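## Task

Move the box of screws, the box of paper clips and the plastic jar onto the shelf and place no other object there. Each item has to stay on the shelf without the robot supporting it, and everything must settle and be still shortly after you stop. At the end, open the grippers and move the arms away.

## Robot and tools

ROBOT. Two six-joint arms, left_arm and right_arm, each with a two-finger parallel gripper and a wrist camera (cam_left_wrist, cam_right_wrist, both 616x616 pixels). The names do not refer to sides of an image. Bases in the scene frame: left_arm at (-0.037, +0.356, 0) m, quat_wxyz (+0.995, 0, 0, +0.100); right_arm at (-0.039, -0.276, 0) m, quat_wxyz (+0.999, 0, 0, -0.046).

FRAME. One shared scene frame: origin on the table surface midway between the arms, +x out over the table, +z up, left_arm on the +y side. The state line in each result shows, per arm, end_effector_position (metres) and end_effector_quat_wxyz. That point sits between the finger pads, roughly 1 cm short of the fingertips; the fingers point along the gripper's +z and separate along its y. The printed position can be somewhat wrong, increasingly so at long reach.

execute_actions. Argument actions is a list holding at most one item. An empty list only reports the current state. A wait item is {"steps": N} with N from 1 to 300 control steps (each 1/30 s); it sends nothing and returns once N steps have passed since the previous result, and your writing time is included in them. A move item is {"rows": [...], "steps": N} with N up to 15 (default 15). Each row is applied for one step; if there are fewer rows than steps, the last row repeats. Every row is one flat list of 14 numbers covering both arms, even if only one moves: left_arm waist, shoulder, elbow, wrist pitch, wrist yaw, wrist roll, opening, then the same seven for right_arm. The joint numbers are absolute target angles in radians (the same values shown under Joint positions), not offsets. Ranges: waist -2.618 to 3.054, shoulder 0.000 to 3.142, elbow 0.000 to 3.142, wrist pitch -1.571 to 1.571, wrist yaw -1.571 to 1.571, wrist roll -2.094 to 2.094. Opening is an absolute value from -1 (closed) to +1 (fully open, about 0.094 m between pads). A call is rejected, sending nothing, if a target lies beyond a range end by more than 0.036 rad and also further out than that joint's last reported angle. True joint ends can differ by up to 0.036 rad from the listed ones; a target past the real end is clipped there and a line "joint sent to its limit" may appear, possibly about an earlier action. Optional pictures (boolean) switches camera images on or off; they come by default.

MOTION LIMITS. Each step the command sent to a joint stays within a fixed distance of its measured angle: 0.202 rad waist, 0.258 shoulder, 0.238 elbow, 0.573 wrist pitch, 0.522 wrist yaw and roll. If the targets would move a gripper more than 70 mm from where it is, all that arm's targets are pulled back toward the measured angles. Large moves therefore take several calls. Between calls the arms keep heading to the last row sent, until they all nearly stop or a step is HELD; after that, only a new action moves them further. Fingers already in motion finish moving.

RESULT LINES. Joint positions and Joint velocities list, per arm, the six joints (rad, rad/s) and then the pad gap (m, m/s). grip_measured gives the finger opening on the same -1..1 scale you command; each gripper's reading may be off by about 1 mm, constantly through a scene. HELD marks steps where your row, or part of it, was not sent. "joint command not followed" means the clearance check altered or blocked some joint targets; the rest of the row still ran. MOTOR HOT appears from 75 °C; OVER-TEMPERATURE FAULT lines report stops (at 90 °C an arm halts for 10 s; at 100 °C it goes limp and drops).

GRIPPING. Away from the extremes, fingers go to where grip_measured equals your command. To hold something, keep commanding about 0.03 below its grip_measured for a firm hold (less for a lighter one). Pad force tops out near 50 to 62 N, lower on objects under about 2 mm thick. Objects may get brief tugs or pushes from outside while held.

zoom_image. Arguments camera (cam_left_wrist or cam_right_wrist) and region [x0, y0, x1, y1] in pixels of that camera's latest image, origin top-left, at most 504 by 504. It does not move anything.

read_manual. Optional section "licences"; returns URDF licence text only.

finished_scene. Argument scene is the number of the current scene. Replying without a tool call ends everything.

AVOID. Dropping, slipping or slamming objects; hard pushes; arms colliding or pressing on each other; anything leaving the table; placing extra items on the shelf; leaving items propped by the gripper; holding loads long enough to overheat motors. The simulation keeps running while you compose replies.

Each tool is called after "Call:" as name(argument=value, ...) on one line, values as JSON.

## Session

Call:
execute_actions(actions=[])

Scene clock: 0.00 s of 5100.00 s.
left_arm: end_effector_position=(+0.2705, +0.4657, +0.1049) grip_measured=+1.000 end_effector_quat_wxyz=(-0.192, +0.712, -0.608, -0.295) | right_arm: end_effector_position=(+0.3774, -0.5438, +0.1692) grip_measured=+1.000 end_effector_quat_wxyz=(+0.281, +0.295, +0.757, +0.512)
Joint positions: left_arm=[-0.212  1.93   1.454 -1.347 -0.681 -1.829  0.094] | right_arm=[-0.829  2.5    2.335 -1.55  -1.242 -0.282  0.094]
Joint velocities: left_arm=[ 0.007 -0.007 -0.012  0.007  0.037 -0.007  0.   ] | right_arm=[-0.017  0.002  0.002 -0.022 -0.007 -0.051  0.   ]
Motor temperatures (°C, as the motors report them): left_arm=[30 28 29 28 31 28] | right_arm=[27 28 29 29 29 28]

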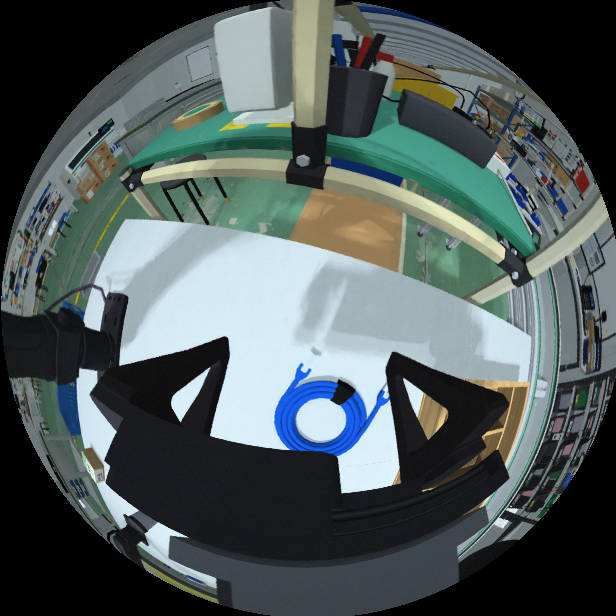

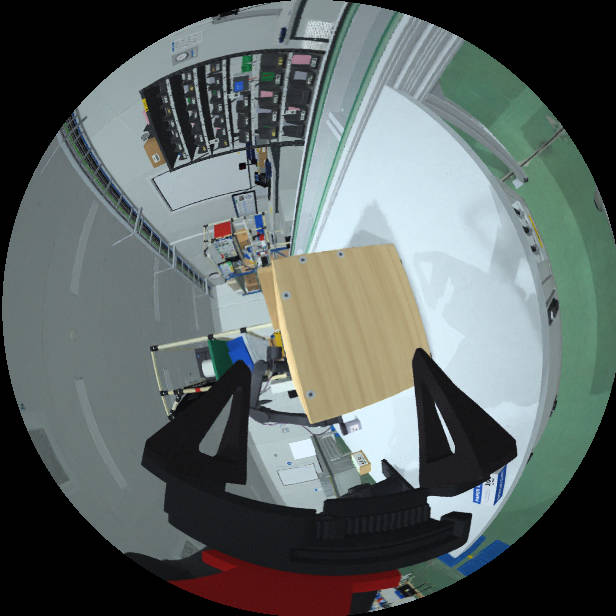

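Call:
execute_actions(actions=[{"rows":[[-0.4,1.4,1.4,-1.3,0,0,1,-0.829,2.5,2.335,-1.55,-1.242,-0.282,1]]}], pictures=false)

Call:
execute_actions(actions=[{"steps":45}])

Scene clock: 3.03 s of 5100.00 s.
left_arm: end_effector_position=(+0.2436, +0.3056, +0.2063) grip_measured=+1.000 end_effector_quat_wxyz=(+0.144, -0.171, +0.974, -0.037) | right_arm: end_effector_position=(+0.3771, -0.5439, +0.1683) grip_measured=+1.000 end_effector_quat_wxyz=(+0.279, +0.295, +0.758, +0.510)
Joint positions: left_arm=[-0.406  1.377  1.403 -1.301 -0.038 -0.548  0.094] | right_arm=[-0.829  2.5    2.335 -1.55  -1.237 -0.282  0.094]
Joint velocities: left_arm=[-0.007  0.252  0.002  0.007  0.212  2.777  0.   ] | right_arm=[-0.007 -0.012 -0.007  0.007 -0.007  0.066  0.   ]
Motor temperatures (°C, as the motors report them): left_arm=[30 29 29 28 31 28] | right_arm=[27 30 29 29 29 28]
Steps of this call (steps 1 to 76: nothing new was sent; steps 77 to 91: all 15 steps of this action). Readings (joint positions):
77: left_arm=[-0.221 1.913 1.445 -1.334 -0.633 -1.776] | right_arm=[-0.829 2.500 2.335 -1.550 -1.242 -0.282]
78: left_arm=[-0.240 1.882 1.428 -1.325 -0.567 -1.713] | right_arm=[-0.829 2.500 2.335 -1.550 -1.241 -0.282]
80: left_arm=[-0.303 1.797 1.408 -1.320 -0.431 -1.583] | right_arm=[-0.829 2.500 2.335 -1.550 -1.239 -0.282]
84: left_arm=[-0.399 1.553 1.403 -1.298 -0.189 -1.244] | right_arm=[-0.829 2.500 2.335 -1.550 -1.238 -0.282]
91: the state above

Scene clock: 4.53 s of 5100.00 s.
left_arm: end_effector_position=(+0.2445, +0.2994, +0.1997) grip_measured=+1.000 end_effector_quat_wxyz=(+0.134, +0.096, +0.986, -0.012) | right_arm: end_effector_position=(+0.3771, -0.5439, +0.1683) grip_measured=+1.000 end_effector_quat_wxyz=(+0.279, +0.295, +0.758, +0.510)
Joint positions: left_arm=[-0.406  1.402  1.403 -1.301 -0.004 -0.01   0.094] | right_arm=[-0.829  2.5    2.335 -1.55  -1.237 -0.282  0.094]
Joint velocities: left_arm=[ 0.007  0.002  0.007 -0.037  0.081  0.022  0.   ] | right_arm=[-0.017 -0.012  0.002  0.037 -0.051  0.051  0.   ]
Motor temperatures (°C, as the motors report them): left_arm=[30 29 30 28 31 28] | right_arm=[27 31 30 29 29 28]
Steps of this call (steps 1 to 45: the robot went on to your last target). Readings (joint positions):
1: left_arm=[-0.406 1.385 1.403 -1.301 -0.030 -0.448] | right_arm=[-0.829 2.500 2.335 -1.550 -1.237 -0.282]
2: left_arm=[-0.406 1.393 1.403 -1.301 -0.024 -0.360] | right_arm=[-0.829 2.500 2.335 -1.550 -1.237 -0.282]
4: left_arm=[-0.406 1.401 1.403 -1.301 -0.016 -0.233] | right_arm=[-0.829 2.500 2.335 -1.550 -1.237 -0.282]
8: left_arm=[-0.406 1.402 1.403 -1.301 -0.008 -0.100] | right_arm=[-0.829 2.500 2.335 -1.550 -1.237 -0.282]
45: the state above
All arms were judged still, so your last target was given up. Only a new action makes them travel on or press farther. Fingers that are still opening or closing keep moving.

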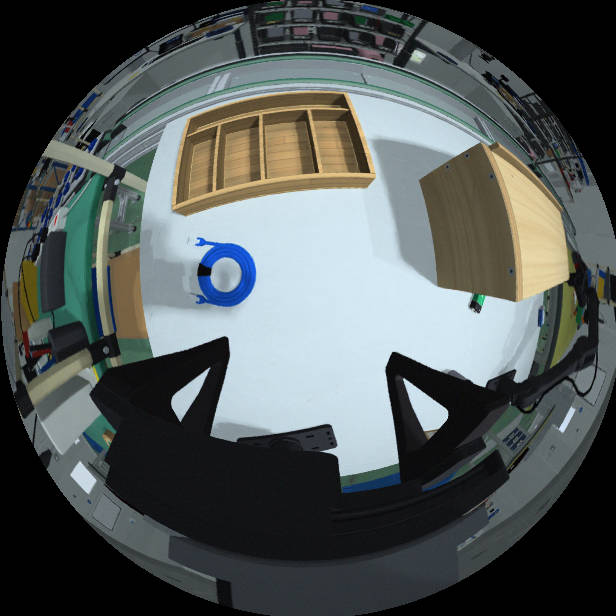

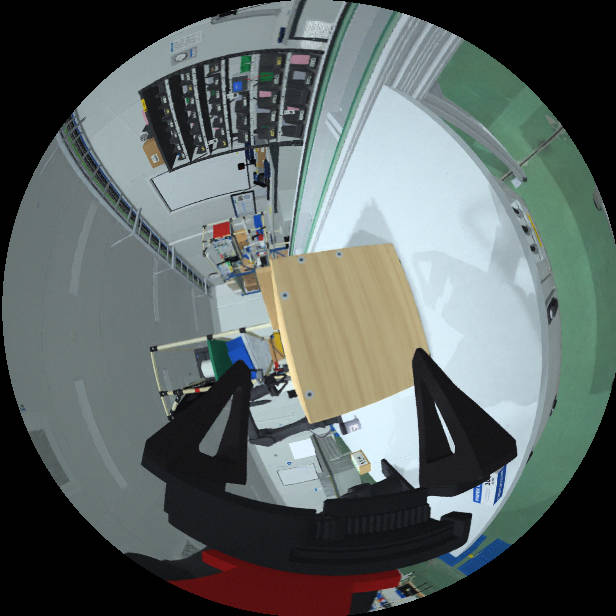

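Call:
execute_actions(actions=[{"rows":[[-1.3,1.3,1.3,-1.4,0,0,1,-0.829,2.5,2.335,-1.55,-1.242,-0.282,1]]}], pictures=false)

Call:
execute_actions(actions=[{"steps":30}])

Scene clock: 6.20 s of 5100.00 s.
left_arm: end_effector_position=(+0.0717, +0.1366, +0.1842) grip_measured=+1.000 end_effector_quat_wxyz=(+0.068, +0.521, +0.849, -0.051) | right_arm: end_effector_position=(+0.3771, -0.5439, +0.1683) grip_measured=+1.000 end_effector_quat_wxyz=(+0.279, +0.295, +0.758, +0.510)
Joint positions: left_arm=[-1.306  1.329  1.306 -1.378  0.014 -0.006  0.094] | right_arm=[-0.829  2.5    2.335 -1.55  -1.237 -0.282  0.094]
Joint velocities: left_arm=[-0.007  0.002 -0.012 -0.154 -0.066 -0.037  0.   ] | right_arm=[-0.022 -0.002  0.007  0.051 -0.037 -0.022  0.   ]
Motor temperatures (°C, as the motors report them): left_arm=[30 29 30 28 31 28] | right_arm=[27 31 30 29 29 28]
Steps of this call (steps 1 to 35: nothing new was sent; steps 36 to 50: all 15 steps of this action). Readings (joint positions):
36: left_arm=[-0.432 1.390 1.385 -1.297 -0.018 -0.010] | right_arm=[-0.829 2.500 2.335 -1.550 -1.237 -0.282]
37: left_arm=[-0.489 1.369 1.355 -1.304 -0.021 -0.010] | right_arm=[-0.829 2.500 2.335 -1.550 -1.237 -0.282]
39: left_arm=[-0.640 1.339 1.315 -1.342 -0.015 -0.010] | right_arm=[-0.829 2.500 2.335 -1.550 -1.237 -0.282]
43: left_arm=[-0.948 1.329 1.306 -1.368 -0.005 -0.009] | right_arm=[-0.829 2.500 2.335 -1.550 -1.237 -0.282]
50: the state above

Scene clock: 7.20 s of 5100.00 s.
left_arm: end_effector_position=(+0.0716, +0.1401, +0.1837) grip_measured=+1.000 end_effector_quat_wxyz=(+0.065, +0.521, +0.850, -0.044) | right_arm: end_effector_position=(+0.3771, -0.5439, +0.1683) grip_measured=+1.000 end_effector_quat_wxyz=(+0.279, +0.295, +0.758, +0.510)
Joint positions: left_arm=[-1.306  1.329  1.306 -1.391  0.006 -0.006  0.094] | right_arm=[-0.829  2.5    2.335 -1.55  -1.237 -0.282  0.094]
Joint velocities: left_arm=[ 0.002 -0.007  0.012 -0.051  0.022 -0.022  0.   ] | right_arm=[-0.012 -0.002 -0.022  0.007 -0.007  0.11   0.   ]
Motor temperatures (°C, as the motors report them): left_arm=[30 29 30 28 31 28] | right_arm=[27 32 30 29 29 28]
Steps of this call (steps 1 to 30: the robot went on to your last target). Readings (joint positions):
1: left_arm=[-1.306 1.329 1.306 -1.381 0.012 -0.006] | right_arm=[-0.829 2.500 2.335 -1.550 -1.237 -0.282]
2: left_arm=[-1.306 1.329 1.306 -1.383 0.011 -0.006] | right_arm=[-0.829 2.500 2.335 -1.550 -1.237 -0.282]
4: left_arm=[-1.306 1.329 1.306 -1.386 0.009 -0.006] | right_arm=[-0.829 2.500 2.335 -1.550 -1.237 -0.282]
8: left_arm=[-1.306 1.329 1.306 -1.389 0.008 -0.006] | right_arm=[-0.829 2.500 2.335 -1.550 -1.237 -0.282]
30: the state above
All arms were judged still, so your last target was given up. Only a new action makes them travel on or press farther. Fingers that are still opening or closing keep moving.

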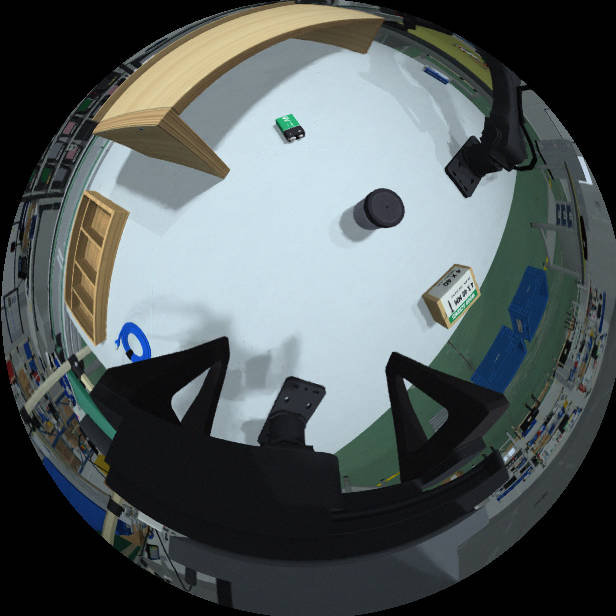

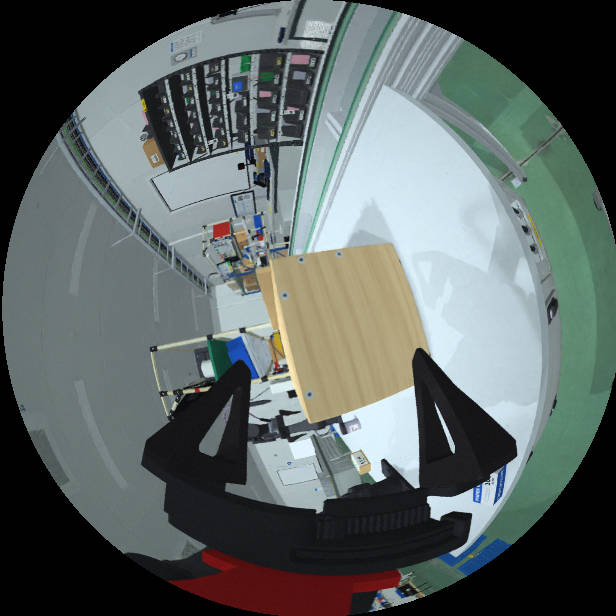

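Call:
execute_actions(actions=[{"rows":[[-1.3,1.3,1.3,-1.4,0,0,1,-1.0,1.2,1.3,-1.4,-0.6,0,1]]}], pictures=false)

Call:
execute_actions(actions=[{"steps":30}], pictures=false)

Call:
execute_actions(actions=[{"rows":[[-0.4,1.3,1.3,-1.4,0,0,1,1.2,1.2,1.3,-1.4,0,0,1]]}], pictures=false)

Call:
execute_actions(actions=[{"steps":45}])

Scene clock: 9.83 s of 5100.00 s.
left_arm: end_effector_position=(+0.0716, +0.1401, +0.1837) grip_measured=+1.000 end_effector_quat_wxyz=(+0.065, +0.521, +0.850, -0.044) | right_arm: end_effector_position=(+0.1621, -0.4376, +0.2130) grip_measured=+1.000 end_effector_quat_wxyz=(+0.206, +0.476, +0.822, +0.234)
Joint positions: left_arm=[-1.306  1.329  1.306 -1.391  0.006 -0.006  0.094] | right_arm=[-1.006  1.36   1.318 -1.421 -0.626 -0.015  0.094]
Joint velocities: left_arm=[ 0.002 -0.007  0.007 -0.037 -0.051 -0.037  0.   ] | right_arm=[ 0.042 -2.44  -0.383 -0.154  0.227  0.139  0.   ]
Motor temperatures (°C, as the motors report them): left_arm=[30 29 30 28 31 28] | right_arm=[27 33 30 29 30 28]
Steps of this call (steps 1 to 64: nothing new was sent; steps 65 to 79: all 15 steps of this action). Readings (joint positions):
65: left_arm=[-1.306 1.329 1.306 -1.391 0.006 -0.006] | right_arm=[-0.836 2.473 2.296 -1.519 -1.188 -0.252]
66: left_arm=[-1.306 1.329 1.306 -1.391 0.006 -0.006] | right_arm=[-0.849 2.430 2.231 -1.499 -1.117 -0.219]
68: left_arm=[-1.306 1.329 1.306 -1.391 0.006 -0.006] | right_arm=[-0.896 2.326 2.100 -1.472 -0.978 -0.160]
72: left_arm=[-1.306 1.329 1.306 -1.391 0.006 -0.006] | right_arm=[-1.013 2.014 1.765 -1.411 -0.749 -0.068]
79: the state above

Scene clock: 10.83 s of 5100.00 s.
left_arm: end_effector_position=(+0.0715, +0.1402, +0.1837) grip_measured=+1.000 end_effector_quat_wxyz=(+0.064, +0.521, +0.850, -0.044) | right_arm: end_effector_position=(+0.1523, -0.4250, +0.2436) grip_measured=+1.000 end_effector_quat_wxyz=(+0.265, +0.457, +0.829, +0.183)
Joint positions: left_arm=[-1.306  1.329  1.306 -1.391  0.006 -0.006  0.094] | right_arm=[-1.005  1.2    1.315 -1.412 -0.604 -0.004  0.094]
Joint velocities: left_arm=[ 0.002 -0.022  0.002 -0.037 -0.007 -0.022  0.   ] | right_arm=[-0.012  0.007  0.002  0.007  0.007  0.066  0.   ]
Motor temperatures (°C, as the motors report them): left_arm=[30 29 30 28 31 28] | right_arm=[27 33 30 29 30 28]
Steps of this call (steps 1 to 30: the robot went on to your last target). Readings (joint positions):
1: left_arm=[-1.306 1.329 1.306 -1.391 0.006 -0.006] | right_arm=[-1.005 1.284 1.315 -1.425 -0.622 -0.012]
2: left_arm=[-1.306 1.329 1.306 -1.391 0.006 -0.006] | right_arm=[-1.005 1.223 1.315 -1.422 -0.621 -0.011]
4: left_arm=[-1.306 1.329 1.306 -1.391 0.006 -0.006] | right_arm=[-1.005 1.160 1.315 -1.424 -0.621 -0.010]
8: left_arm=[-1.306 1.329 1.306 -1.391 0.006 -0.006] | right_arm=[-1.005 1.182 1.315 -1.420 -0.613 -0.007]
30: the state above
All arms were judged still, so your last target was given up. Only a new action makes them travel on or press farther. Fingers that are still opening or closing keep moving.

Scene clock: 11.33 s of 5100.00 s.
left_arm: end_effector_position=(+0.2010, +0.3124, +0.1837) grip_measured=+1.000 end_effector_quat_wxyz=(+0.078, +0.095, +0.992, -0.002) | right_arm: end_effector_position=(+0.1939, -0.2704, +0.2138) grip_measured=+1.000 end_effector_quat_wxyz=(+0.144, -0.001, +0.990, +0.015)
Joint positions: left_arm=[-0.395  1.329  1.306 -1.391 -0.011 -0.003  0.094] | right_arm=[ 0.09   1.203  1.315 -1.394 -0.031 -0.001  0.094]
Joint velocities: left_arm=[ 0.042  0.002  0.007 -0.022  0.037  0.007  0.   ] | right_arm=[ 2.151 -0.017 -0.017  0.037  0.007 -0.007  0.   ]
Motor temperatures (°C, as the motors report them): left_arm=[30 29 30 28 31 28] | right_arm=[27 33 30 29 30 28]
Steps of this call (steps 1 to 15: all 15 steps of this action). Readings (joint positions):
1: left_arm=[-1.278 1.329 1.306 -1.391 0.020 -0.004] | right_arm=[-0.967 1.200 1.315 -1.406 -0.513 -0.002]
2: left_arm=[-1.217 1.329 1.306 -1.391 0.023 -0.003] | right_arm=[-0.896 1.200 1.315 -1.404 -0.409 -0.001]
4: left_arm=[-1.068 1.329 1.306 -1.391 0.017 -0.003] | right_arm=[-0.746 1.203 1.315 -1.403 -0.259 -0.001]
8: left_arm=[-0.763 1.329 1.306 -1.391 0.009 -0.003] | right_arm=[-0.443 1.203 1.315 -1.400 -0.108 -0.001]
15: the state above

Scene clock: 12.83 s of 5100.00 s.
left_arm: end_effector_position=(+0.2007, +0.3112, +0.1837) grip_measured=+1.000 end_effector_quat_wxyz=(+0.078, +0.095, +0.992, -0.006) | right_arm: end_effector_position=(+0.0633, -0.0666, +0.2139) grip_measured=+1.000 end_effector_quat_wxyz=(+0.120, -0.520, +0.842, +0.082)
Joint positions: left_arm=[-0.395  1.329  1.306 -1.391 -0.004 -0.003  0.094] | right_arm=[ 1.196  1.203  1.315 -1.392 -0.014 -0.001  0.094]
Joint velocities: left_arm=[-0.007 -0.002  0.012 -0.007  0.007  0.022  0.   ] | right_arm=[-0.007  0.012  0.002  0.051 -0.051  0.095  0.   ]
Motor temperatures (°C, as the motors report them): left_arm=[30 29 30 28 31 28] | right_arm=[27 32 30 29 29 28]
Steps of this call (steps 1 to 45: the robot went on to your last target). Readings (joint positions):
1: left_arm=[-0.395 1.329 1.306 -1.391 -0.010 -0.003] | right_arm=[0.166 1.203 1.315 -1.394 -0.027 -0.001]
2: left_arm=[-0.395 1.329 1.306 -1.391 -0.008 -0.003] | right_arm=[0.242 1.203 1.315 -1.394 -0.023 -0.001]
4: left_arm=[-0.395 1.329 1.306 -1.391 -0.007 -0.003] | right_arm=[0.395 1.203 1.315 -1.393 -0.017 -0.001]
8: left_arm=[-0.395 1.329 1.306 -1.391 -0.005 -0.003] | right_arm=[0.700 1.203 1.315 -1.392 -0.009 -0.001]
45: the state above
All arms were judged still, so your last target was given up. Only a new action makes them travel on or press farther. Fingers that are still opening or closing keep moving.

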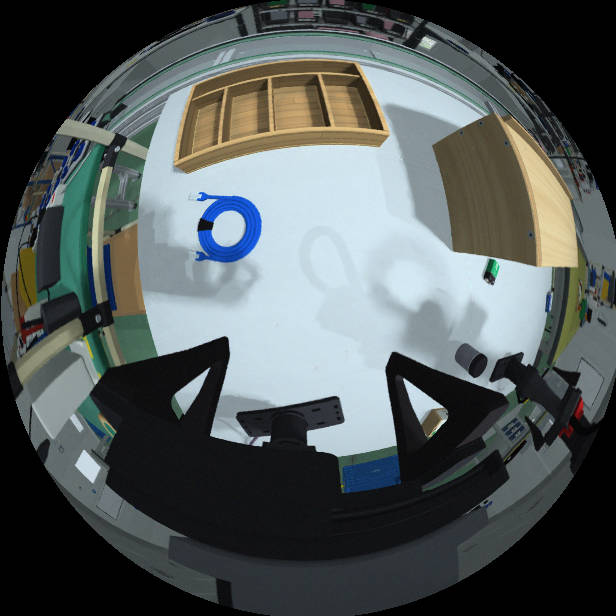

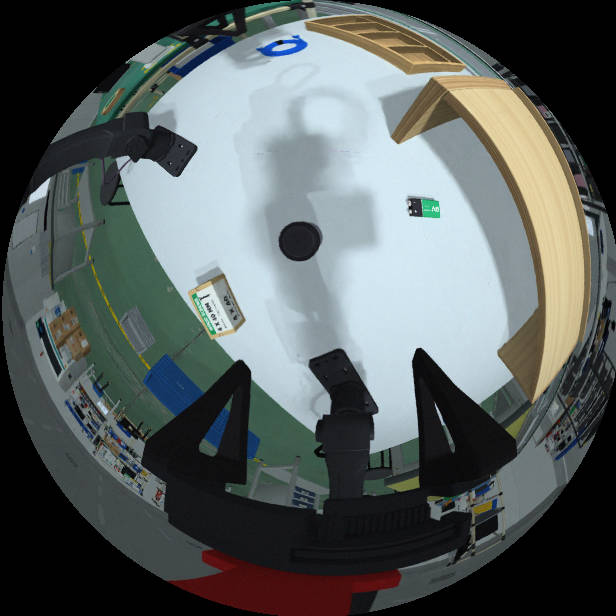

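Call:
execute_actions(actions=[{"rows":[[-0.4,1.3,1.3,-1.4,0,0,1,-0.3,1.0,1.1,-1.45,0,0,1]]}], pictures=false)

Call:
execute_actions(actions=[{"steps":30}])

Scene clock: 15.47 s of 5100.00 s.
left_arm: end_effector_position=(+0.2007, +0.3112, +0.1837) grip_measured=+1.000 end_effector_quat_wxyz=(+0.078, +0.095, +0.992, -0.006) | right_arm: end_effector_position=(+0.1356, -0.2736, +0.1855) grip_measured=+1.000 end_effector_quat_wxyz=(+0.116, -0.004, +0.993, +0.002)
Joint positions: left_arm=[-0.395  1.329  1.306 -1.391 -0.004 -0.003  0.094] | right_arm=[ 0.098  1.01   1.114 -1.442 -0.004 -0.003  0.094]
Joint velocities: left_arm=[-0.012  0.017  0.007 -0.022  0.037 -0.037  0.   ] | right_arm=[-2.181 -0.012 -0.022  0.022  0.007 -0.022  0.   ]
Motor temperatures (°C, as the motors report them): left_arm=[30 29 30 28 31 28] | right_arm=[27 32 30 29 29 28]
Steps of this call (steps 1 to 64: nothing new was sent; steps 65 to 79: all 15 steps of this action). Readings (joint positions):
65: left_arm=[-0.395 1.329 1.306 -1.391 -0.004 -0.003] | right_arm=[1.166 1.177 1.280 -1.366 -0.029 -0.003]
66: left_arm=[-0.395 1.329 1.306 -1.391 -0.004 -0.003] | right_arm=[1.100 1.130 1.220 -1.352 -0.029 -0.003]
68: left_arm=[-0.395 1.329 1.306 -1.391 -0.004 -0.003] | right_arm=[0.942 1.048 1.136 -1.398 -0.018 -0.003]
72: left_arm=[-0.395 1.329 1.306 -1.391 -0.004 -0.003] | right_arm=[0.633 1.010 1.114 -1.442 -0.008 -0.003]
79: the state above

Scene clock: 16.47 s of 5100.00 s.
left_arm: end_effector_position=(+0.2007, +0.3112, +0.1837) grip_measured=+1.000 end_effector_quat_wxyz=(+0.078, +0.095, +0.992, -0.006) | right_arm: end_effector_position=(+0.1230, -0.3414, +0.1855) grip_measured=+1.000 end_effector_quat_wxyz=(+0.113, +0.189, +0.975, -0.025)
Joint positions: left_arm=[-0.395  1.329  1.306 -1.391 -0.004 -0.003  0.094] | right_arm=[-0.291  1.01   1.114 -1.442  0.005 -0.002  0.094]
Joint velocities: left_arm=[-0.007 -0.002 -0.002  0.007 -0.066 -0.007  0.   ] | right_arm=[ 0.017  0.007 -0.007  0.007  0.022 -0.095  0.   ]
Motor temperatures (°C, as the motors report them): left_arm=[30 29 30 28 31 28] | right_arm=[27 31 30 29 29 28]
Steps of this call (steps 1 to 30: the robot went on to your last target). Readings (joint positions):
1: left_arm=[-0.395 1.329 1.306 -1.391 -0.004 -0.003] | right_arm=[0.021 1.010 1.114 -1.442 -0.004 -0.003]
2: left_arm=[-0.395 1.329 1.306 -1.391 -0.004 -0.003] | right_arm=[-0.055 1.010 1.114 -1.442 -0.004 -0.003]
4: left_arm=[-0.395 1.329 1.306 -1.391 -0.004 -0.003] | right_arm=[-0.201 1.010 1.114 -1.442 -0.002 -0.003]
8: left_arm=[-0.395 1.329 1.306 -1.391 -0.004 -0.003] | right_arm=[-0.291 1.010 1.114 -1.442 0.005 -0.002]
30: the state above
All arms were judged still, so your last target was given up. Only a new action makes them travel on or press farther. Fingers that are still opening or closing keep moving.

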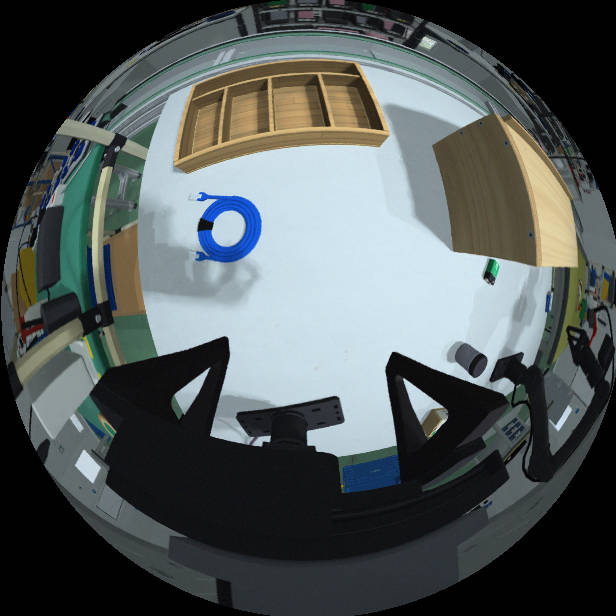

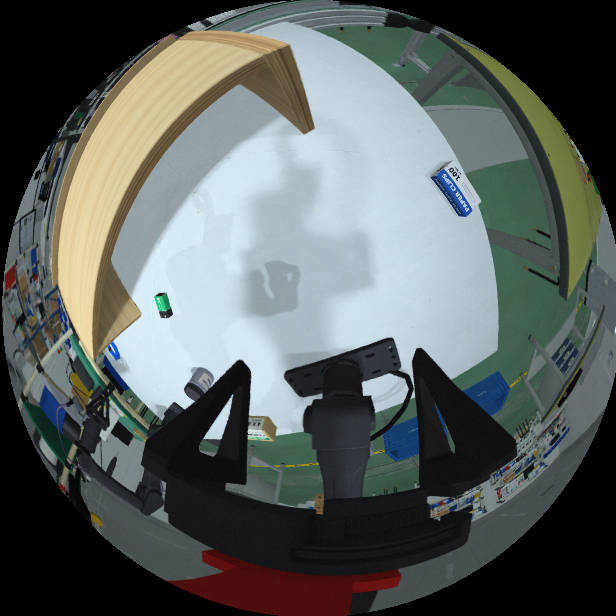

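Call:
execute_actions(actions=[{"rows":[[-0.4,1.3,1.3,-1.4,0,0,1,-1.0,1.877,1.75,-1.44,0,0,1]]}], pictures=false)

Call:
execute_actions(actions=[{"steps":24}])

Scene clock: 19.57 s of 5100.00 s.
left_arm: end_effector_position=(+0.2007, +0.3112, +0.1837) grip_measured=+1.000 end_effector_quat_wxyz=(+0.078, +0.095, +0.992, -0.006) | right_arm: end_effector_position=(+0.1230, -0.5922, +0.1318) grip_measured=+1.000 end_effector_quat_wxyz=(-0.009, +0.522, +0.853, +0.006)
Joint positions: left_arm=[-0.395  1.329  1.306 -1.391 -0.004 -0.003  0.094] | right_arm=[-1.009  1.913  1.724 -1.403 -0.001 -0.004  0.094]
Joint velocities: left_arm=[ 0.002  0.002  0.007 -0.007 -0.022 -0.037  0.   ] | right_arm=[-0.413  0.598 -0.017 -0.022  0.139  0.022  0.   ]
Motor temperatures (°C, as the motors report them): left_arm=[30 29 30 28 31 28] | right_arm=[27 31 30 29 29 28]
Steps of this call (steps 1 to 78: nothing new was sent; steps 79 to 93: all 15 steps of this action). Readings (joint positions):
79: left_arm=[-0.395 1.329 1.306 -1.391 -0.004 -0.003] | right_arm=[-0.328 1.047 1.152 -1.476 -0.010 -0.004]
80: left_arm=[-0.395 1.329 1.306 -1.391 -0.004 -0.003] | right_arm=[-0.393 1.113 1.223 -1.505 -0.011 -0.004]
82: left_arm=[-0.395 1.329 1.306 -1.391 -0.004 -0.003] | right_arm=[-0.512 1.262 1.365 -1.490 -0.012 -0.004]
86: left_arm=[-0.395 1.329 1.306 -1.391 -0.004 -0.003] | right_arm=[-0.727 1.558 1.625 -1.452 -0.014 -0.004]
93: the state above

Scene clock: 20.37 s of 5100.00 s.
left_arm: end_effector_position=(+0.2007, +0.3112, +0.1837) grip_measured=+1.000 end_effector_quat_wxyz=(+0.078, +0.095, +0.992, -0.006) | right_arm: end_effector_position=(+0.1193, -0.5854, +0.1412) grip_measured=+1.000 end_effector_quat_wxyz=(-0.010, +0.521, +0.853, +0.005)
Joint positions: left_arm=[-0.395  1.329  1.306 -1.391 -0.004 -0.003  0.094] | right_arm=[-1.007  1.885  1.724 -1.432  0.002 -0.004  0.094]
Joint velocities: left_arm=[-0.002 -0.007 -0.012  0.007 -0.022 -0.022  0.   ] | right_arm=[ 0.002 -0.007 -0.002 -0.066  0.081  0.037  0.   ]
Motor temperatures (°C, as the motors report them): left_arm=[30 29 30 28 31 28] | right_arm=[27 31 30 29 29 28]
Steps of this call (steps 1 to 24: the robot went on to your last target). Readings (joint positions):
1: left_arm=[-0.395 1.329 1.306 -1.391 -0.004 -0.003] | right_arm=[-1.018 1.926 1.724 -1.405 0.002 -0.004]
2: left_arm=[-0.395 1.329 1.306 -1.391 -0.004 -0.003] | right_arm=[-1.019 1.929 1.724 -1.408 0.002 -0.004]
4: left_arm=[-0.395 1.329 1.306 -1.391 -0.004 -0.003] | right_arm=[-1.014 1.916 1.724 -1.416 0.002 -0.004]
8: left_arm=[-0.395 1.329 1.306 -1.391 -0.004 -0.003] | right_arm=[-1.007 1.888 1.724 -1.427 0.002 -0.004]
24: the state above

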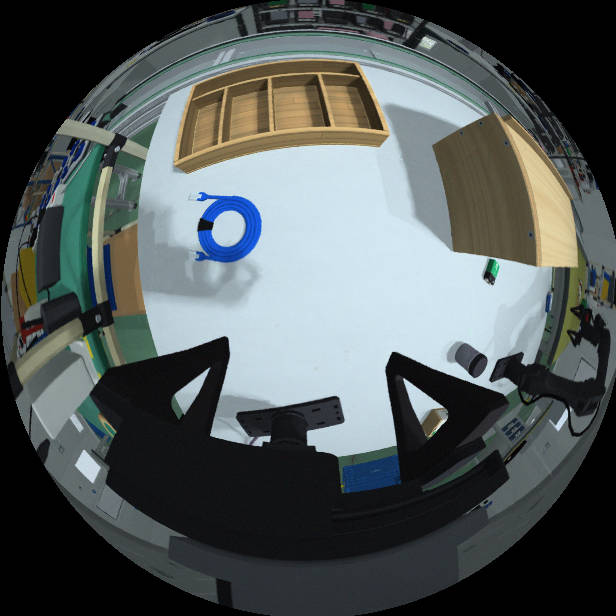

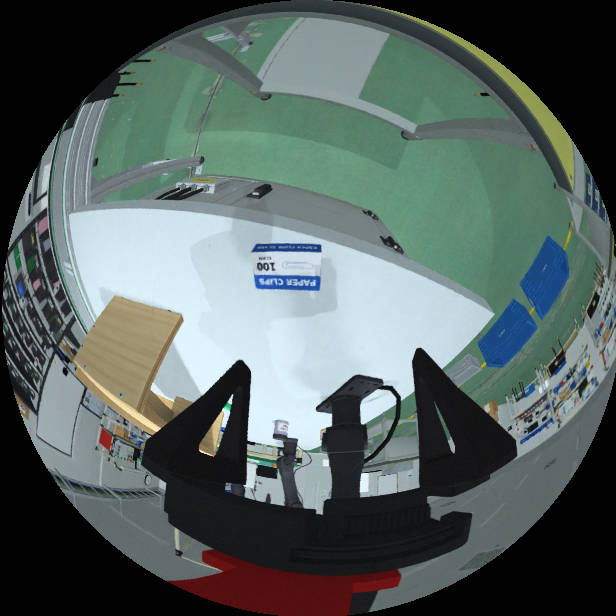

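Call:
execute_actions(actions=[{"rows":[[-0.4,1.3,1.3,-1.4,0,0,1,-0.95,2.26,2.044,-1.354,0,0,1]]}], pictures=false)

Call:
execute_actions(actions=[{"steps":24}])

Scene clock: 22.63 s of 5100.00 s.
left_arm: end_effector_position=(+0.2007, +0.3112, +0.1837) grip_measured=+1.000 end_effector_quat_wxyz=(+0.078, +0.095, +0.992, -0.006) | right_arm: end_effector_position=(+0.1794, -0.6507, +0.0634) grip_measured=+1.000 end_effector_quat_wxyz=(-0.021, +0.497, +0.867, +0.010)
Joint positions: left_arm=[-0.395  1.329  1.306 -1.391 -0.004 -0.003  0.094] | right_arm=[-0.952  2.286  2.02  -1.352  0.003 -0.004  0.094]
Joint velocities: left_arm=[-0.002 -0.017  0.002  0.037 -0.022  0.066  0.   ] | right_arm=[ 0.012 -0.212  0.007  0.037 -0.037  0.022  0.   ]
Motor temperatures (°C, as the motors report them): left_arm=[30 29 30 28 31 28] | right_arm=[27 31 31 29 29 28]
Steps of this call (steps 1 to 15: the robot went on to your last target; steps 16 to 53: nothing new was sent; steps 54 to 68: all 15 steps of this action). Readings (joint positions):
54: left_arm=[-0.395 1.329 1.306 -1.391 -0.004 -0.003] | right_arm=[-1.004 1.917 1.766 -1.460 0.003 -0.004]
55: left_arm=[-0.395 1.329 1.306 -1.391 -0.004 -0.003] | right_arm=[-0.997 1.969 1.838 -1.471 0.003 -0.004]
57: left_arm=[-0.395 1.329 1.306 -1.391 -0.004 -0.003] | right_arm=[-0.980 2.090 1.962 -1.427 0.003 -0.004]
61: left_arm=[-0.395 1.329 1.306 -1.391 -0.004 -0.003] | right_arm=[-0.954 2.261 2.020 -1.352 0.003 -0.004]
68: the state above

Scene clock: 23.43 s of 5100.00 s.
left_arm: end_effector_position=(+0.2007, +0.3112, +0.1837) grip_measured=+1.000 end_effector_quat_wxyz=(+0.078, +0.095, +0.992, -0.006) | right_arm: end_effector_position=(+0.1799, -0.6514, +0.0705) grip_measured=+1.000 end_effector_quat_wxyz=(-0.014, +0.497, +0.868, +0.006)
Joint positions: left_arm=[-0.395  1.329  1.306 -1.391 -0.004 -0.003  0.094] | right_arm=[-0.952  2.268  2.02  -1.352  0.003 -0.004  0.094]
Joint velocities: left_arm=[-0.022  0.012  0.002  0.037  0.007 -0.051  0.   ] | right_arm=[-0.017  0.012 -0.007  0.051 -0.081 -0.007  0.   ]
Motor temperatures (°C, as the motors report them): left_arm=[30 30 30 28 31 28] | right_arm=[27 32 31 29 29 28]
Steps of this call (steps 1 to 24: the robot went on to your last target). Readings (joint positions):
1: left_arm=[-0.395 1.329 1.306 -1.391 -0.004 -0.003] | right_arm=[-0.952 2.279 2.020 -1.352 0.003 -0.004]
2: left_arm=[-0.395 1.329 1.306 -1.391 -0.004 -0.003] | right_arm=[-0.952 2.274 2.020 -1.352 0.003 -0.004]
4: left_arm=[-0.395 1.329 1.306 -1.391 -0.004 -0.003] | right_arm=[-0.952 2.269 2.020 -1.352 0.003 -0.004]
8: left_arm=[-0.395 1.329 1.306 -1.391 -0.004 -0.003] | right_arm=[-0.952 2.268 2.020 -1.352 0.003 -0.004]
24: the state above

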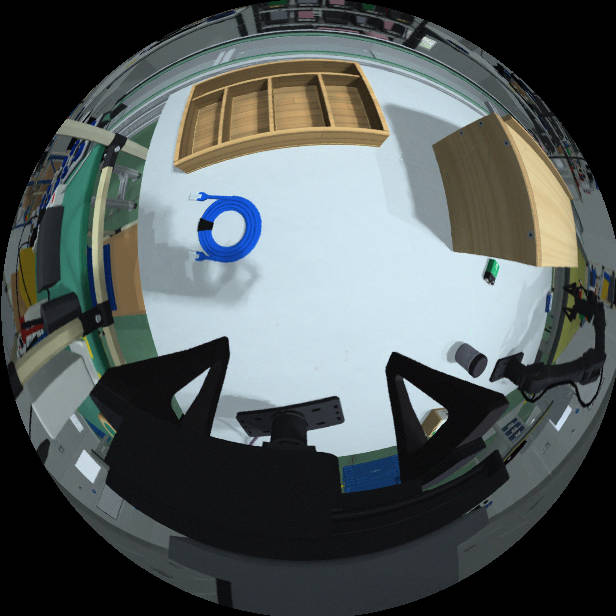

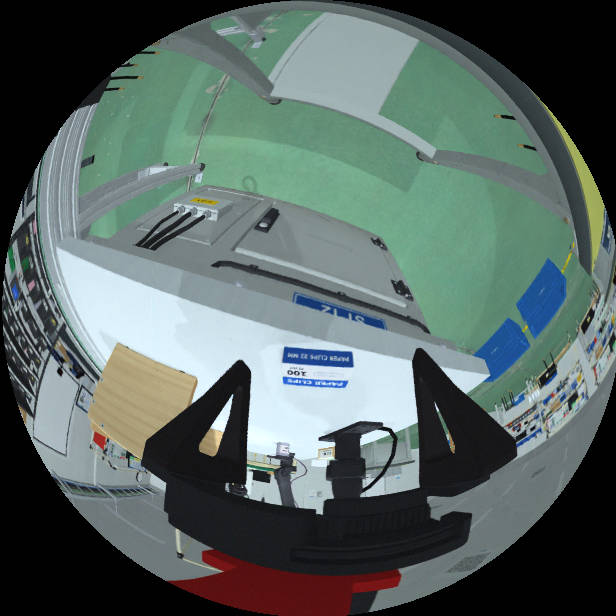

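Call:
execute_actions(actions=[{"rows":[[-0.4,1.3,1.3,-1.4,0,0,1,-0.93,2.09,1.69,-1.17,0,0,1]]}], pictures=false)

Call:
execute_actions(actions=[{"steps":20}])

Scene clock: 24.90 s of 5100.00 s.
left_arm: end_effector_position=(+0.2007, +0.3112, +0.1837) grip_measured=+1.000 end_effector_quat_wxyz=(+0.078, +0.095, +0.992, -0.006) | right_arm: end_effector_position=(+0.1672, -0.6182, +0.0609) grip_measured=+1.000 end_effector_quat_wxyz=(-0.005, +0.491, +0.871, +0.001)
Joint positions: left_arm=[-0.395  1.329  1.306 -1.391 -0.004 -0.003  0.094] | right_arm=[-0.937  2.097  1.707 -1.191  0.003 -0.004  0.094]
Joint velocities: left_arm=[-0.002  0.002  0.002  0.007 -0.007  0.007  0.   ] | right_arm=[ 0.007 -0.007 -0.002  0.125 -0.037 -0.022  0.   ]
Motor temperatures (°C, as the motors report them): left_arm=[30 30 30 28 31 28] | right_arm=[27 32 31 29 29 28]
Steps of this call (steps 1 to 15: the robot went on to your last target; steps 16 to 29: nothing new was sent; steps 30 to 44: all 15 steps of this action). Readings (joint positions):
30: left_arm=[-0.395 1.329 1.306 -1.391 -0.004 -0.003] | right_arm=[-0.951 2.237 1.964 -1.300 0.003 -0.004]
31: left_arm=[-0.395 1.329 1.306 -1.391 -0.004 -0.003] | right_arm=[-0.949 2.191 1.878 -1.253 0.003 -0.004]
33: left_arm=[-0.395 1.329 1.306 -1.391 -0.004 -0.003] | right_arm=[-0.944 2.119 1.758 -1.240 0.003 -0.004]
37: left_arm=[-0.395 1.329 1.306 -1.391 -0.004 -0.003] | right_arm=[-0.937 2.097 1.709 -1.226 0.003 -0.004]
44: the state above

Scene clock: 25.57 s of 5100.00 s.
left_arm: end_effector_position=(+0.2007, +0.3112, +0.1837) grip_measured=+1.000 end_effector_quat_wxyz=(+0.078, +0.095, +0.992, -0.006) | right_arm: end_effector_position=(+0.1682, -0.6197, +0.0608) grip_measured=+1.000 end_effector_quat_wxyz=(-0.002, +0.491, +0.871, -0.001)
Joint positions: left_arm=[-0.395  1.329  1.306 -1.391 -0.004 -0.003  0.094] | right_arm=[-0.937  2.097  1.707 -1.184  0.003 -0.004  0.094]
Joint velocities: left_arm=[ 0.007 -0.012 -0.007 -0.037 -0.051  0.022  0.   ] | right_arm=[-0.002 -0.012  0.007  0.007 -0.037 -0.081  0.   ]
Motor temperatures (°C, as the motors report them): left_arm=[30 30 30 28 31 28] | right_arm=[27 32 31 29 29 28]
Steps of this call (steps 1 to 15: the robot went on to your last target; steps 16 to 20: nothing new was sent). Readings (joint positions):
1: left_arm=[-0.395 1.329 1.306 -1.391 -0.004 -0.003] | right_arm=[-0.937 2.097 1.707 -1.190 0.003 -0.004]
2: left_arm=[-0.395 1.329 1.306 -1.391 -0.004 -0.003] | right_arm=[-0.937 2.097 1.707 -1.188 0.003 -0.004]
4: left_arm=[-0.395 1.329 1.306 -1.391 -0.004 -0.003] | right_arm=[-0.937 2.097 1.707 -1.186 0.003 -0.004]
8: left_arm=[-0.395 1.329 1.306 -1.391 -0.004 -0.003] | right_arm=[-0.937 2.097 1.707 -1.185 0.003 -0.004]
20: the state above
All arms were judged still, so your last target was given up. Only a new action makes them travel on or press farther. Fingers that are still opening or closing keep moving.

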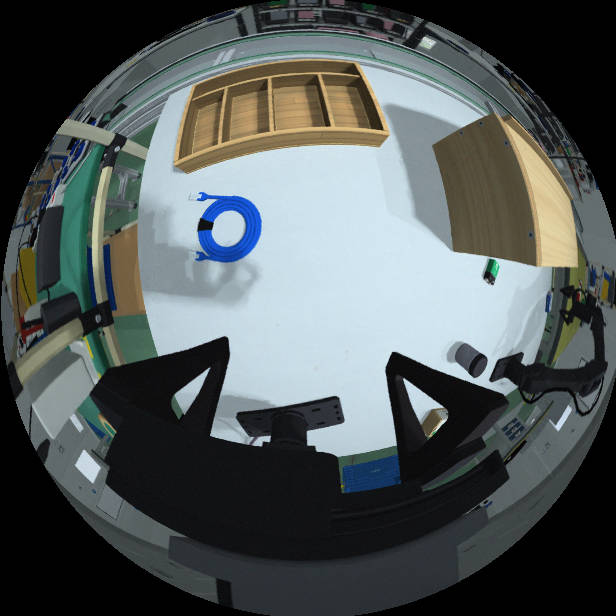

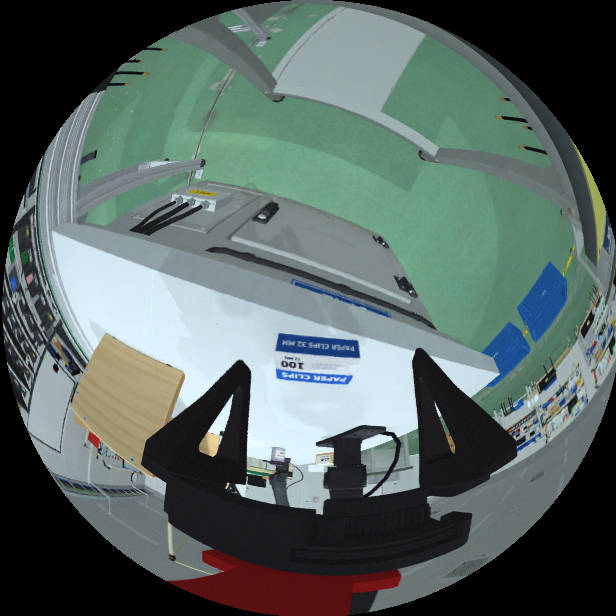

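Call:
execute_actions(actions=[{"rows":[[-0.4,1.3,1.3,-1.4,0,0,1,-0.915,2.064,1.511,-1.017,0,0,1]]}], pictures=false)

Call:
execute_actions(actions=[{"steps":15}])

Scene clock: 27.90 s of 5100.00 s.
left_arm: end_effector_position=(+0.2007, +0.3112, +0.1837) grip_measured=+1.000 end_effector_quat_wxyz=(+0.078, +0.095, +0.992, -0.006) | right_arm: end_effector_position=(+0.1627, -0.5996, +0.0229) grip_measured=+1.000 end_effector_quat_wxyz=(-0.011, +0.484, +0.875, +0.004)
Joint positions: left_arm=[-0.395  1.329  1.306 -1.391 -0.004 -0.003  0.094] | right_arm=[-0.922  2.074  1.517 -1.037  0.003 -0.004  0.094]
Joint velocities: left_arm=[ 0.007 -0.007 -0.012 -0.022  0.037 -0.037  0.   ] | right_arm=[-0.002 -0.002 -0.002  0.081  0.037 -0.051  0.   ]
Motor temperatures (°C, as the motors report them): left_arm=[30 30 30 28 31 28] | right_arm=[27 33 31 29 29 28]
Steps of this call (steps 1 to 55: nothing new was sent; steps 56 to 70: all 15 steps of this action). Readings (joint positions):
56: left_arm=[-0.395 1.329 1.306 -1.391 -0.004 -0.003] | right_arm=[-0.936 2.085 1.672 -1.144 0.003 -0.004]
57: left_arm=[-0.395 1.329 1.306 -1.391 -0.004 -0.003] | right_arm=[-0.934 2.069 1.623 -1.105 0.003 -0.004]
59: left_arm=[-0.395 1.329 1.306 -1.391 -0.004 -0.003] | right_arm=[-0.928 2.062 1.557 -1.086 0.003 -0.004]
63: left_arm=[-0.395 1.329 1.306 -1.391 -0.004 -0.003] | right_arm=[-0.922 2.074 1.517 -1.070 0.003 -0.004]
70: the state above

Scene clock: 28.40 s of 5100.00 s.
left_arm: end_effector_position=(+0.2007, +0.3112, +0.1837) grip_measured=+1.000 end_effector_quat_wxyz=(+0.078, +0.095, +0.992, -0.006) | right_arm: end_effector_position=(+0.1635, -0.6009, +0.0229) grip_measured=+1.000 end_effector_quat_wxyz=(-0.008, +0.484, +0.875, +0.003)
Joint positions: left_arm=[-0.395  1.329  1.306 -1.391 -0.004 -0.003  0.094] | right_arm=[-0.922  2.074  1.517 -1.031  0.003 -0.004  0.094]
Joint velocities: left_arm=[ 0.002 -0.002 -0.012 -0.007 -0.007 -0.022  0.   ] | right_arm=[-0.007  0.012 -0.007  0.007 -0.037 -0.037  0.   ]
Motor temperatures (°C, as the motors report them): left_arm=[30 30 30 28 31 28] | right_arm=[27 33 31 29 29 28]
Steps of this call (steps 1 to 15: the robot went on to your last target). Readings (joint positions):
1: left_arm=[-0.395 1.329 1.306 -1.391 -0.004 -0.003] | right_arm=[-0.922 2.074 1.517 -1.036 0.003 -0.004]
2: left_arm=[-0.395 1.329 1.306 -1.391 -0.004 -0.003] | right_arm=[-0.922 2.074 1.517 -1.035 0.003 -0.004]
4: left_arm=[-0.395 1.329 1.306 -1.391 -0.004 -0.003] | right_arm=[-0.922 2.074 1.517 -1.033 0.003 -0.004]
8: left_arm=[-0.395 1.329 1.306 -1.391 -0.004 -0.003] | right_arm=[-0.922 2.074 1.517 -1.032 0.003 -0.004]
15: the state above
All arms were judged still, so your last target was given up. Only a new action makes them travel on or press farther. Fingers that are still opening or closing keep moving.

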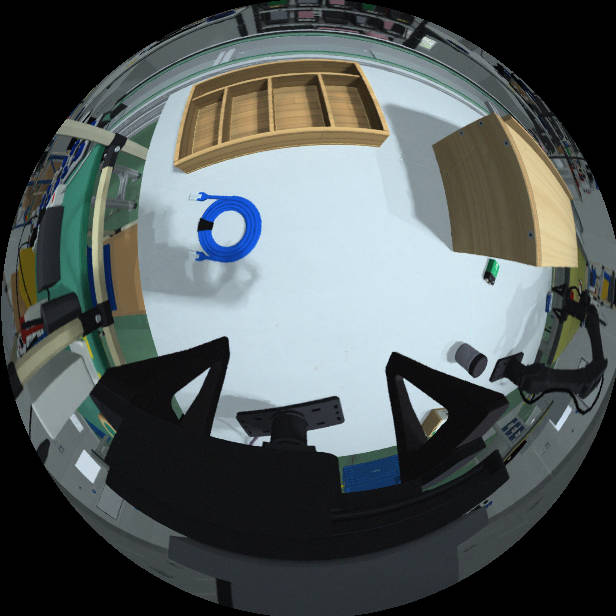

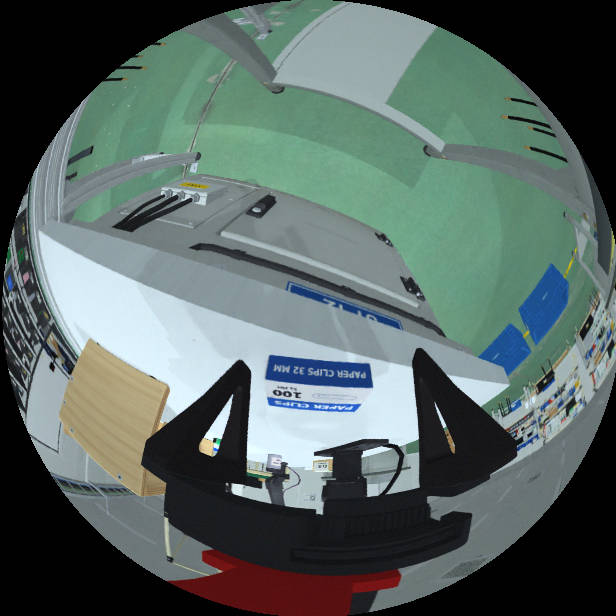

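Call:
execute_actions(actions=[{"rows":[[-0.4,1.3,1.3,-1.4,0,0,1,-0.915,2.025,1.434,-0.98,0,0,1]]}], pictures=false)

Call:
execute_actions(actions=[{"rows":[[-0.4,1.3,1.3,-1.4,0,0,1,-0.915,2.025,1.434,-0.98,0,0,0.1]]}])

Scene clock: 30.00 s of 5100.00 s.
left_arm: end_effector_position=(+0.2007, +0.3112, +0.1837) grip_measured=+1.000 end_effector_quat_wxyz=(+0.078, +0.095, +0.992, -0.006) | right_arm: end_effector_position=(+0.1586, -0.5930, +0.0192) grip_measured=+1.000 end_effector_quat_wxyz=(-0.007, +0.484, +0.875, +0.002)
Joint positions: left_arm=[-0.395  1.329  1.306 -1.391 -0.004 -0.003  0.094] | right_arm=[-0.922  2.042  1.453 -0.996  0.003 -0.004  0.094]
Joint velocities: left_arm=[ 0.002 -0.002  0.022  0.022  0.007 -0.051  0.   ] | right_arm=[-0.012  0.012  0.002 -0.007 -0.007  0.007  0.   ]
Motor temperatures (°C, as the motors report them): left_arm=[30 30 30 28 31 28] | right_arm=[27 33 31 29 29 28]
Steps of this call (steps 1 to 33: nothing new was sent; steps 34 to 48: all 15 steps of this action). Readings (joint positions):
34: left_arm=[-0.395 1.329 1.306 -1.391 -0.004 -0.003] | right_arm=[-0.922 2.067 1.504 -1.017 0.003 -0.004]
35: left_arm=[-0.395 1.329 1.306 -1.391 -0.004 -0.003] | right_arm=[-0.922 2.057 1.485 -1.006 0.003 -0.004]
37: left_arm=[-0.395 1.329 1.306 -1.391 -0.004 -0.003] | right_arm=[-0.922 2.044 1.460 -1.005 0.003 -0.004]
41: left_arm=[-0.395 1.329 1.306 -1.391 -0.004 -0.003] | right_arm=[-0.922 2.042 1.453 -1.002 0.003 -0.004]
48: the state above

Scene clock: 30.50 s of 5100.00 s.
left_arm: end_effector_position=(+0.2007, +0.3112, +0.1837) grip_measured=+1.000 end_effector_quat_wxyz=(+0.078, +0.095, +0.992, -0.006) | right_arm: end_effector_position=(+0.1589, -0.5934, +0.0192) grip_measured=+0.102 end_effector_quat_wxyz=(-0.006, +0.484, +0.875, +0.002)
Joint positions: left_arm=[-0.395  1.329  1.306 -1.391 -0.004 -0.003  0.094] | right_arm=[-0.922  2.042  1.453 -0.994  0.003 -0.004  0.052]
Joint velocities: left_arm=[-0.007 -0.012 -0.007  0.022 -0.051  0.022  0.   ] | right_arm=[-0.017  0.007  0.002  0.066  0.037 -0.007 -0.   ]
Motor temperatures (°C, as the motors report them): left_arm=[30 30 31 28 31 28] | right_arm=[27 33 31 29 29 28]
Steps of this call (steps 1 to 15: all 15 steps of this action). Readings (joint positions):
1: left_arm=[-0.395 1.329 1.306 -1.391 -0.004 -0.003] | right_arm=[-0.922 2.042 1.453 -0.995 0.003 -0.004]
2: left_arm=[-0.395 1.329 1.306 -1.391 -0.004 -0.003] | right_arm=[-0.922 2.042 1.453 -0.994 0.003 -0.004]
4: left_arm=[-0.395 1.329 1.306 -1.391 -0.004 -0.003] | right_arm=[-0.922 2.042 1.453 -0.994 0.003 -0.004]
8: left_arm=[-0.395 1.329 1.306 -1.391 -0.004 -0.003] | right_arm=[-0.922 2.042 1.453 -0.994 0.003 -0.004]
15: the state above

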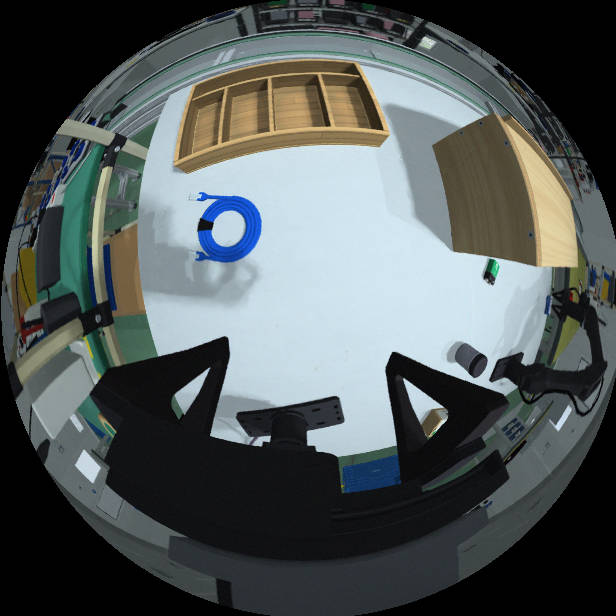

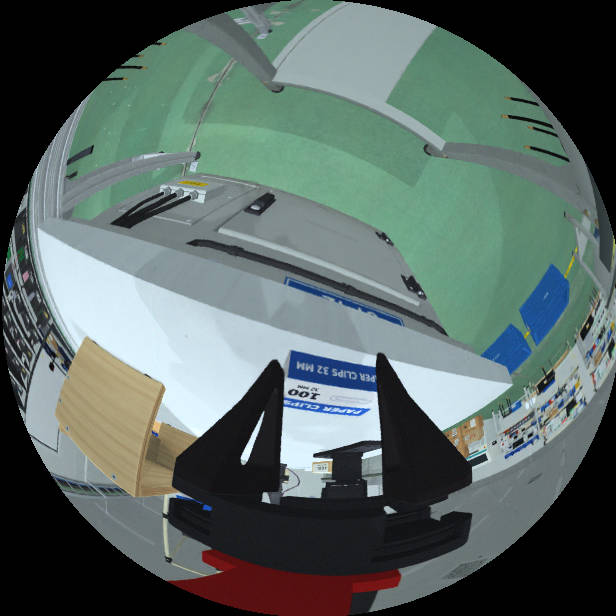

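No contact yet; close further.

Call:
execute_actions(actions=[{"rows":[[-0.4,1.3,1.3,-1.4,0,0,1,-0.915,2.025,1.434,-0.98,0,0,-0.15]]}])

Scene clock: 31.37 s of 5100.00 s.
left_arm: end_effector_position=(+0.2007, +0.3112, +0.1837) grip_measured=+1.000 end_effector_quat_wxyz=(+0.078, +0.095, +0.992, -0.006) | right_arm: end_effector_position=(+0.1590, -0.5936, +0.0192) grip_measured=-0.148 end_effector_quat_wxyz=(-0.006, +0.484, +0.875, +0.002)
Joint positions: left_arm=[-0.395  1.329  1.306 -1.391 -0.004 -0.003  0.094] | right_arm=[-0.922  2.042  1.453 -0.993  0.003 -0.004  0.04 ]
Joint velocities: left_arm=[-0.017  0.002 -0.017 -0.007  0.037 -0.066  0.   ] | right_arm=[ 0.002  0.012 -0.017  0.037 -0.081 -0.022 -0.001]
Motor temperatures (°C, as the motors report them): left_arm=[30 30 31 28 31 28] | right_arm=[27 33 31 29 29 28]
Steps of this call (steps 1 to 11: the robot went on to your last target; steps 12 to 26: all 15 steps of this action). Readings (joint positions):
12: left_arm=[-0.395 1.329 1.306 -1.391 -0.004 -0.003] | right_arm=[-0.922 2.042 1.453 -0.993 0.003 -0.004]
13: left_arm=[-0.395 1.329 1.306 -1.391 -0.004 -0.003] | right_arm=[-0.922 2.042 1.453 -0.993 0.003 -0.004]
15: left_arm=[-0.395 1.329 1.306 -1.391 -0.004 -0.003] | right_arm=[-0.922 2.042 1.453 -0.993 0.003 -0.004]
19: left_arm=[-0.395 1.329 1.306 -1.391 -0.004 -0.003] | right_arm=[-0.922 2.042 1.453 -0.993 0.003 -0.004]
26: the state above

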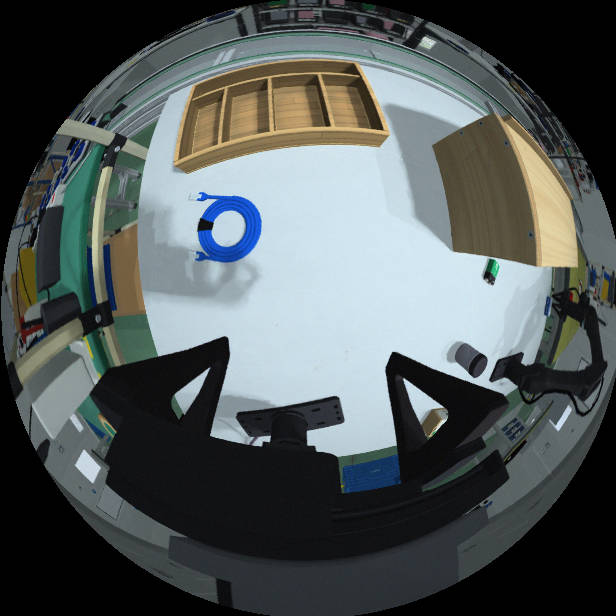

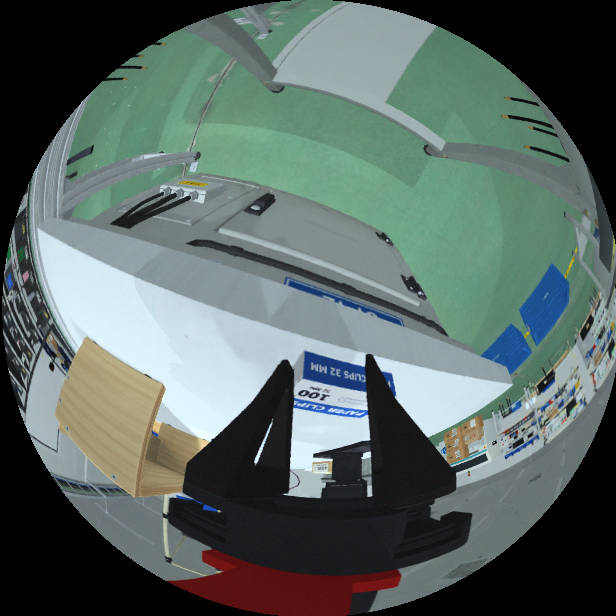

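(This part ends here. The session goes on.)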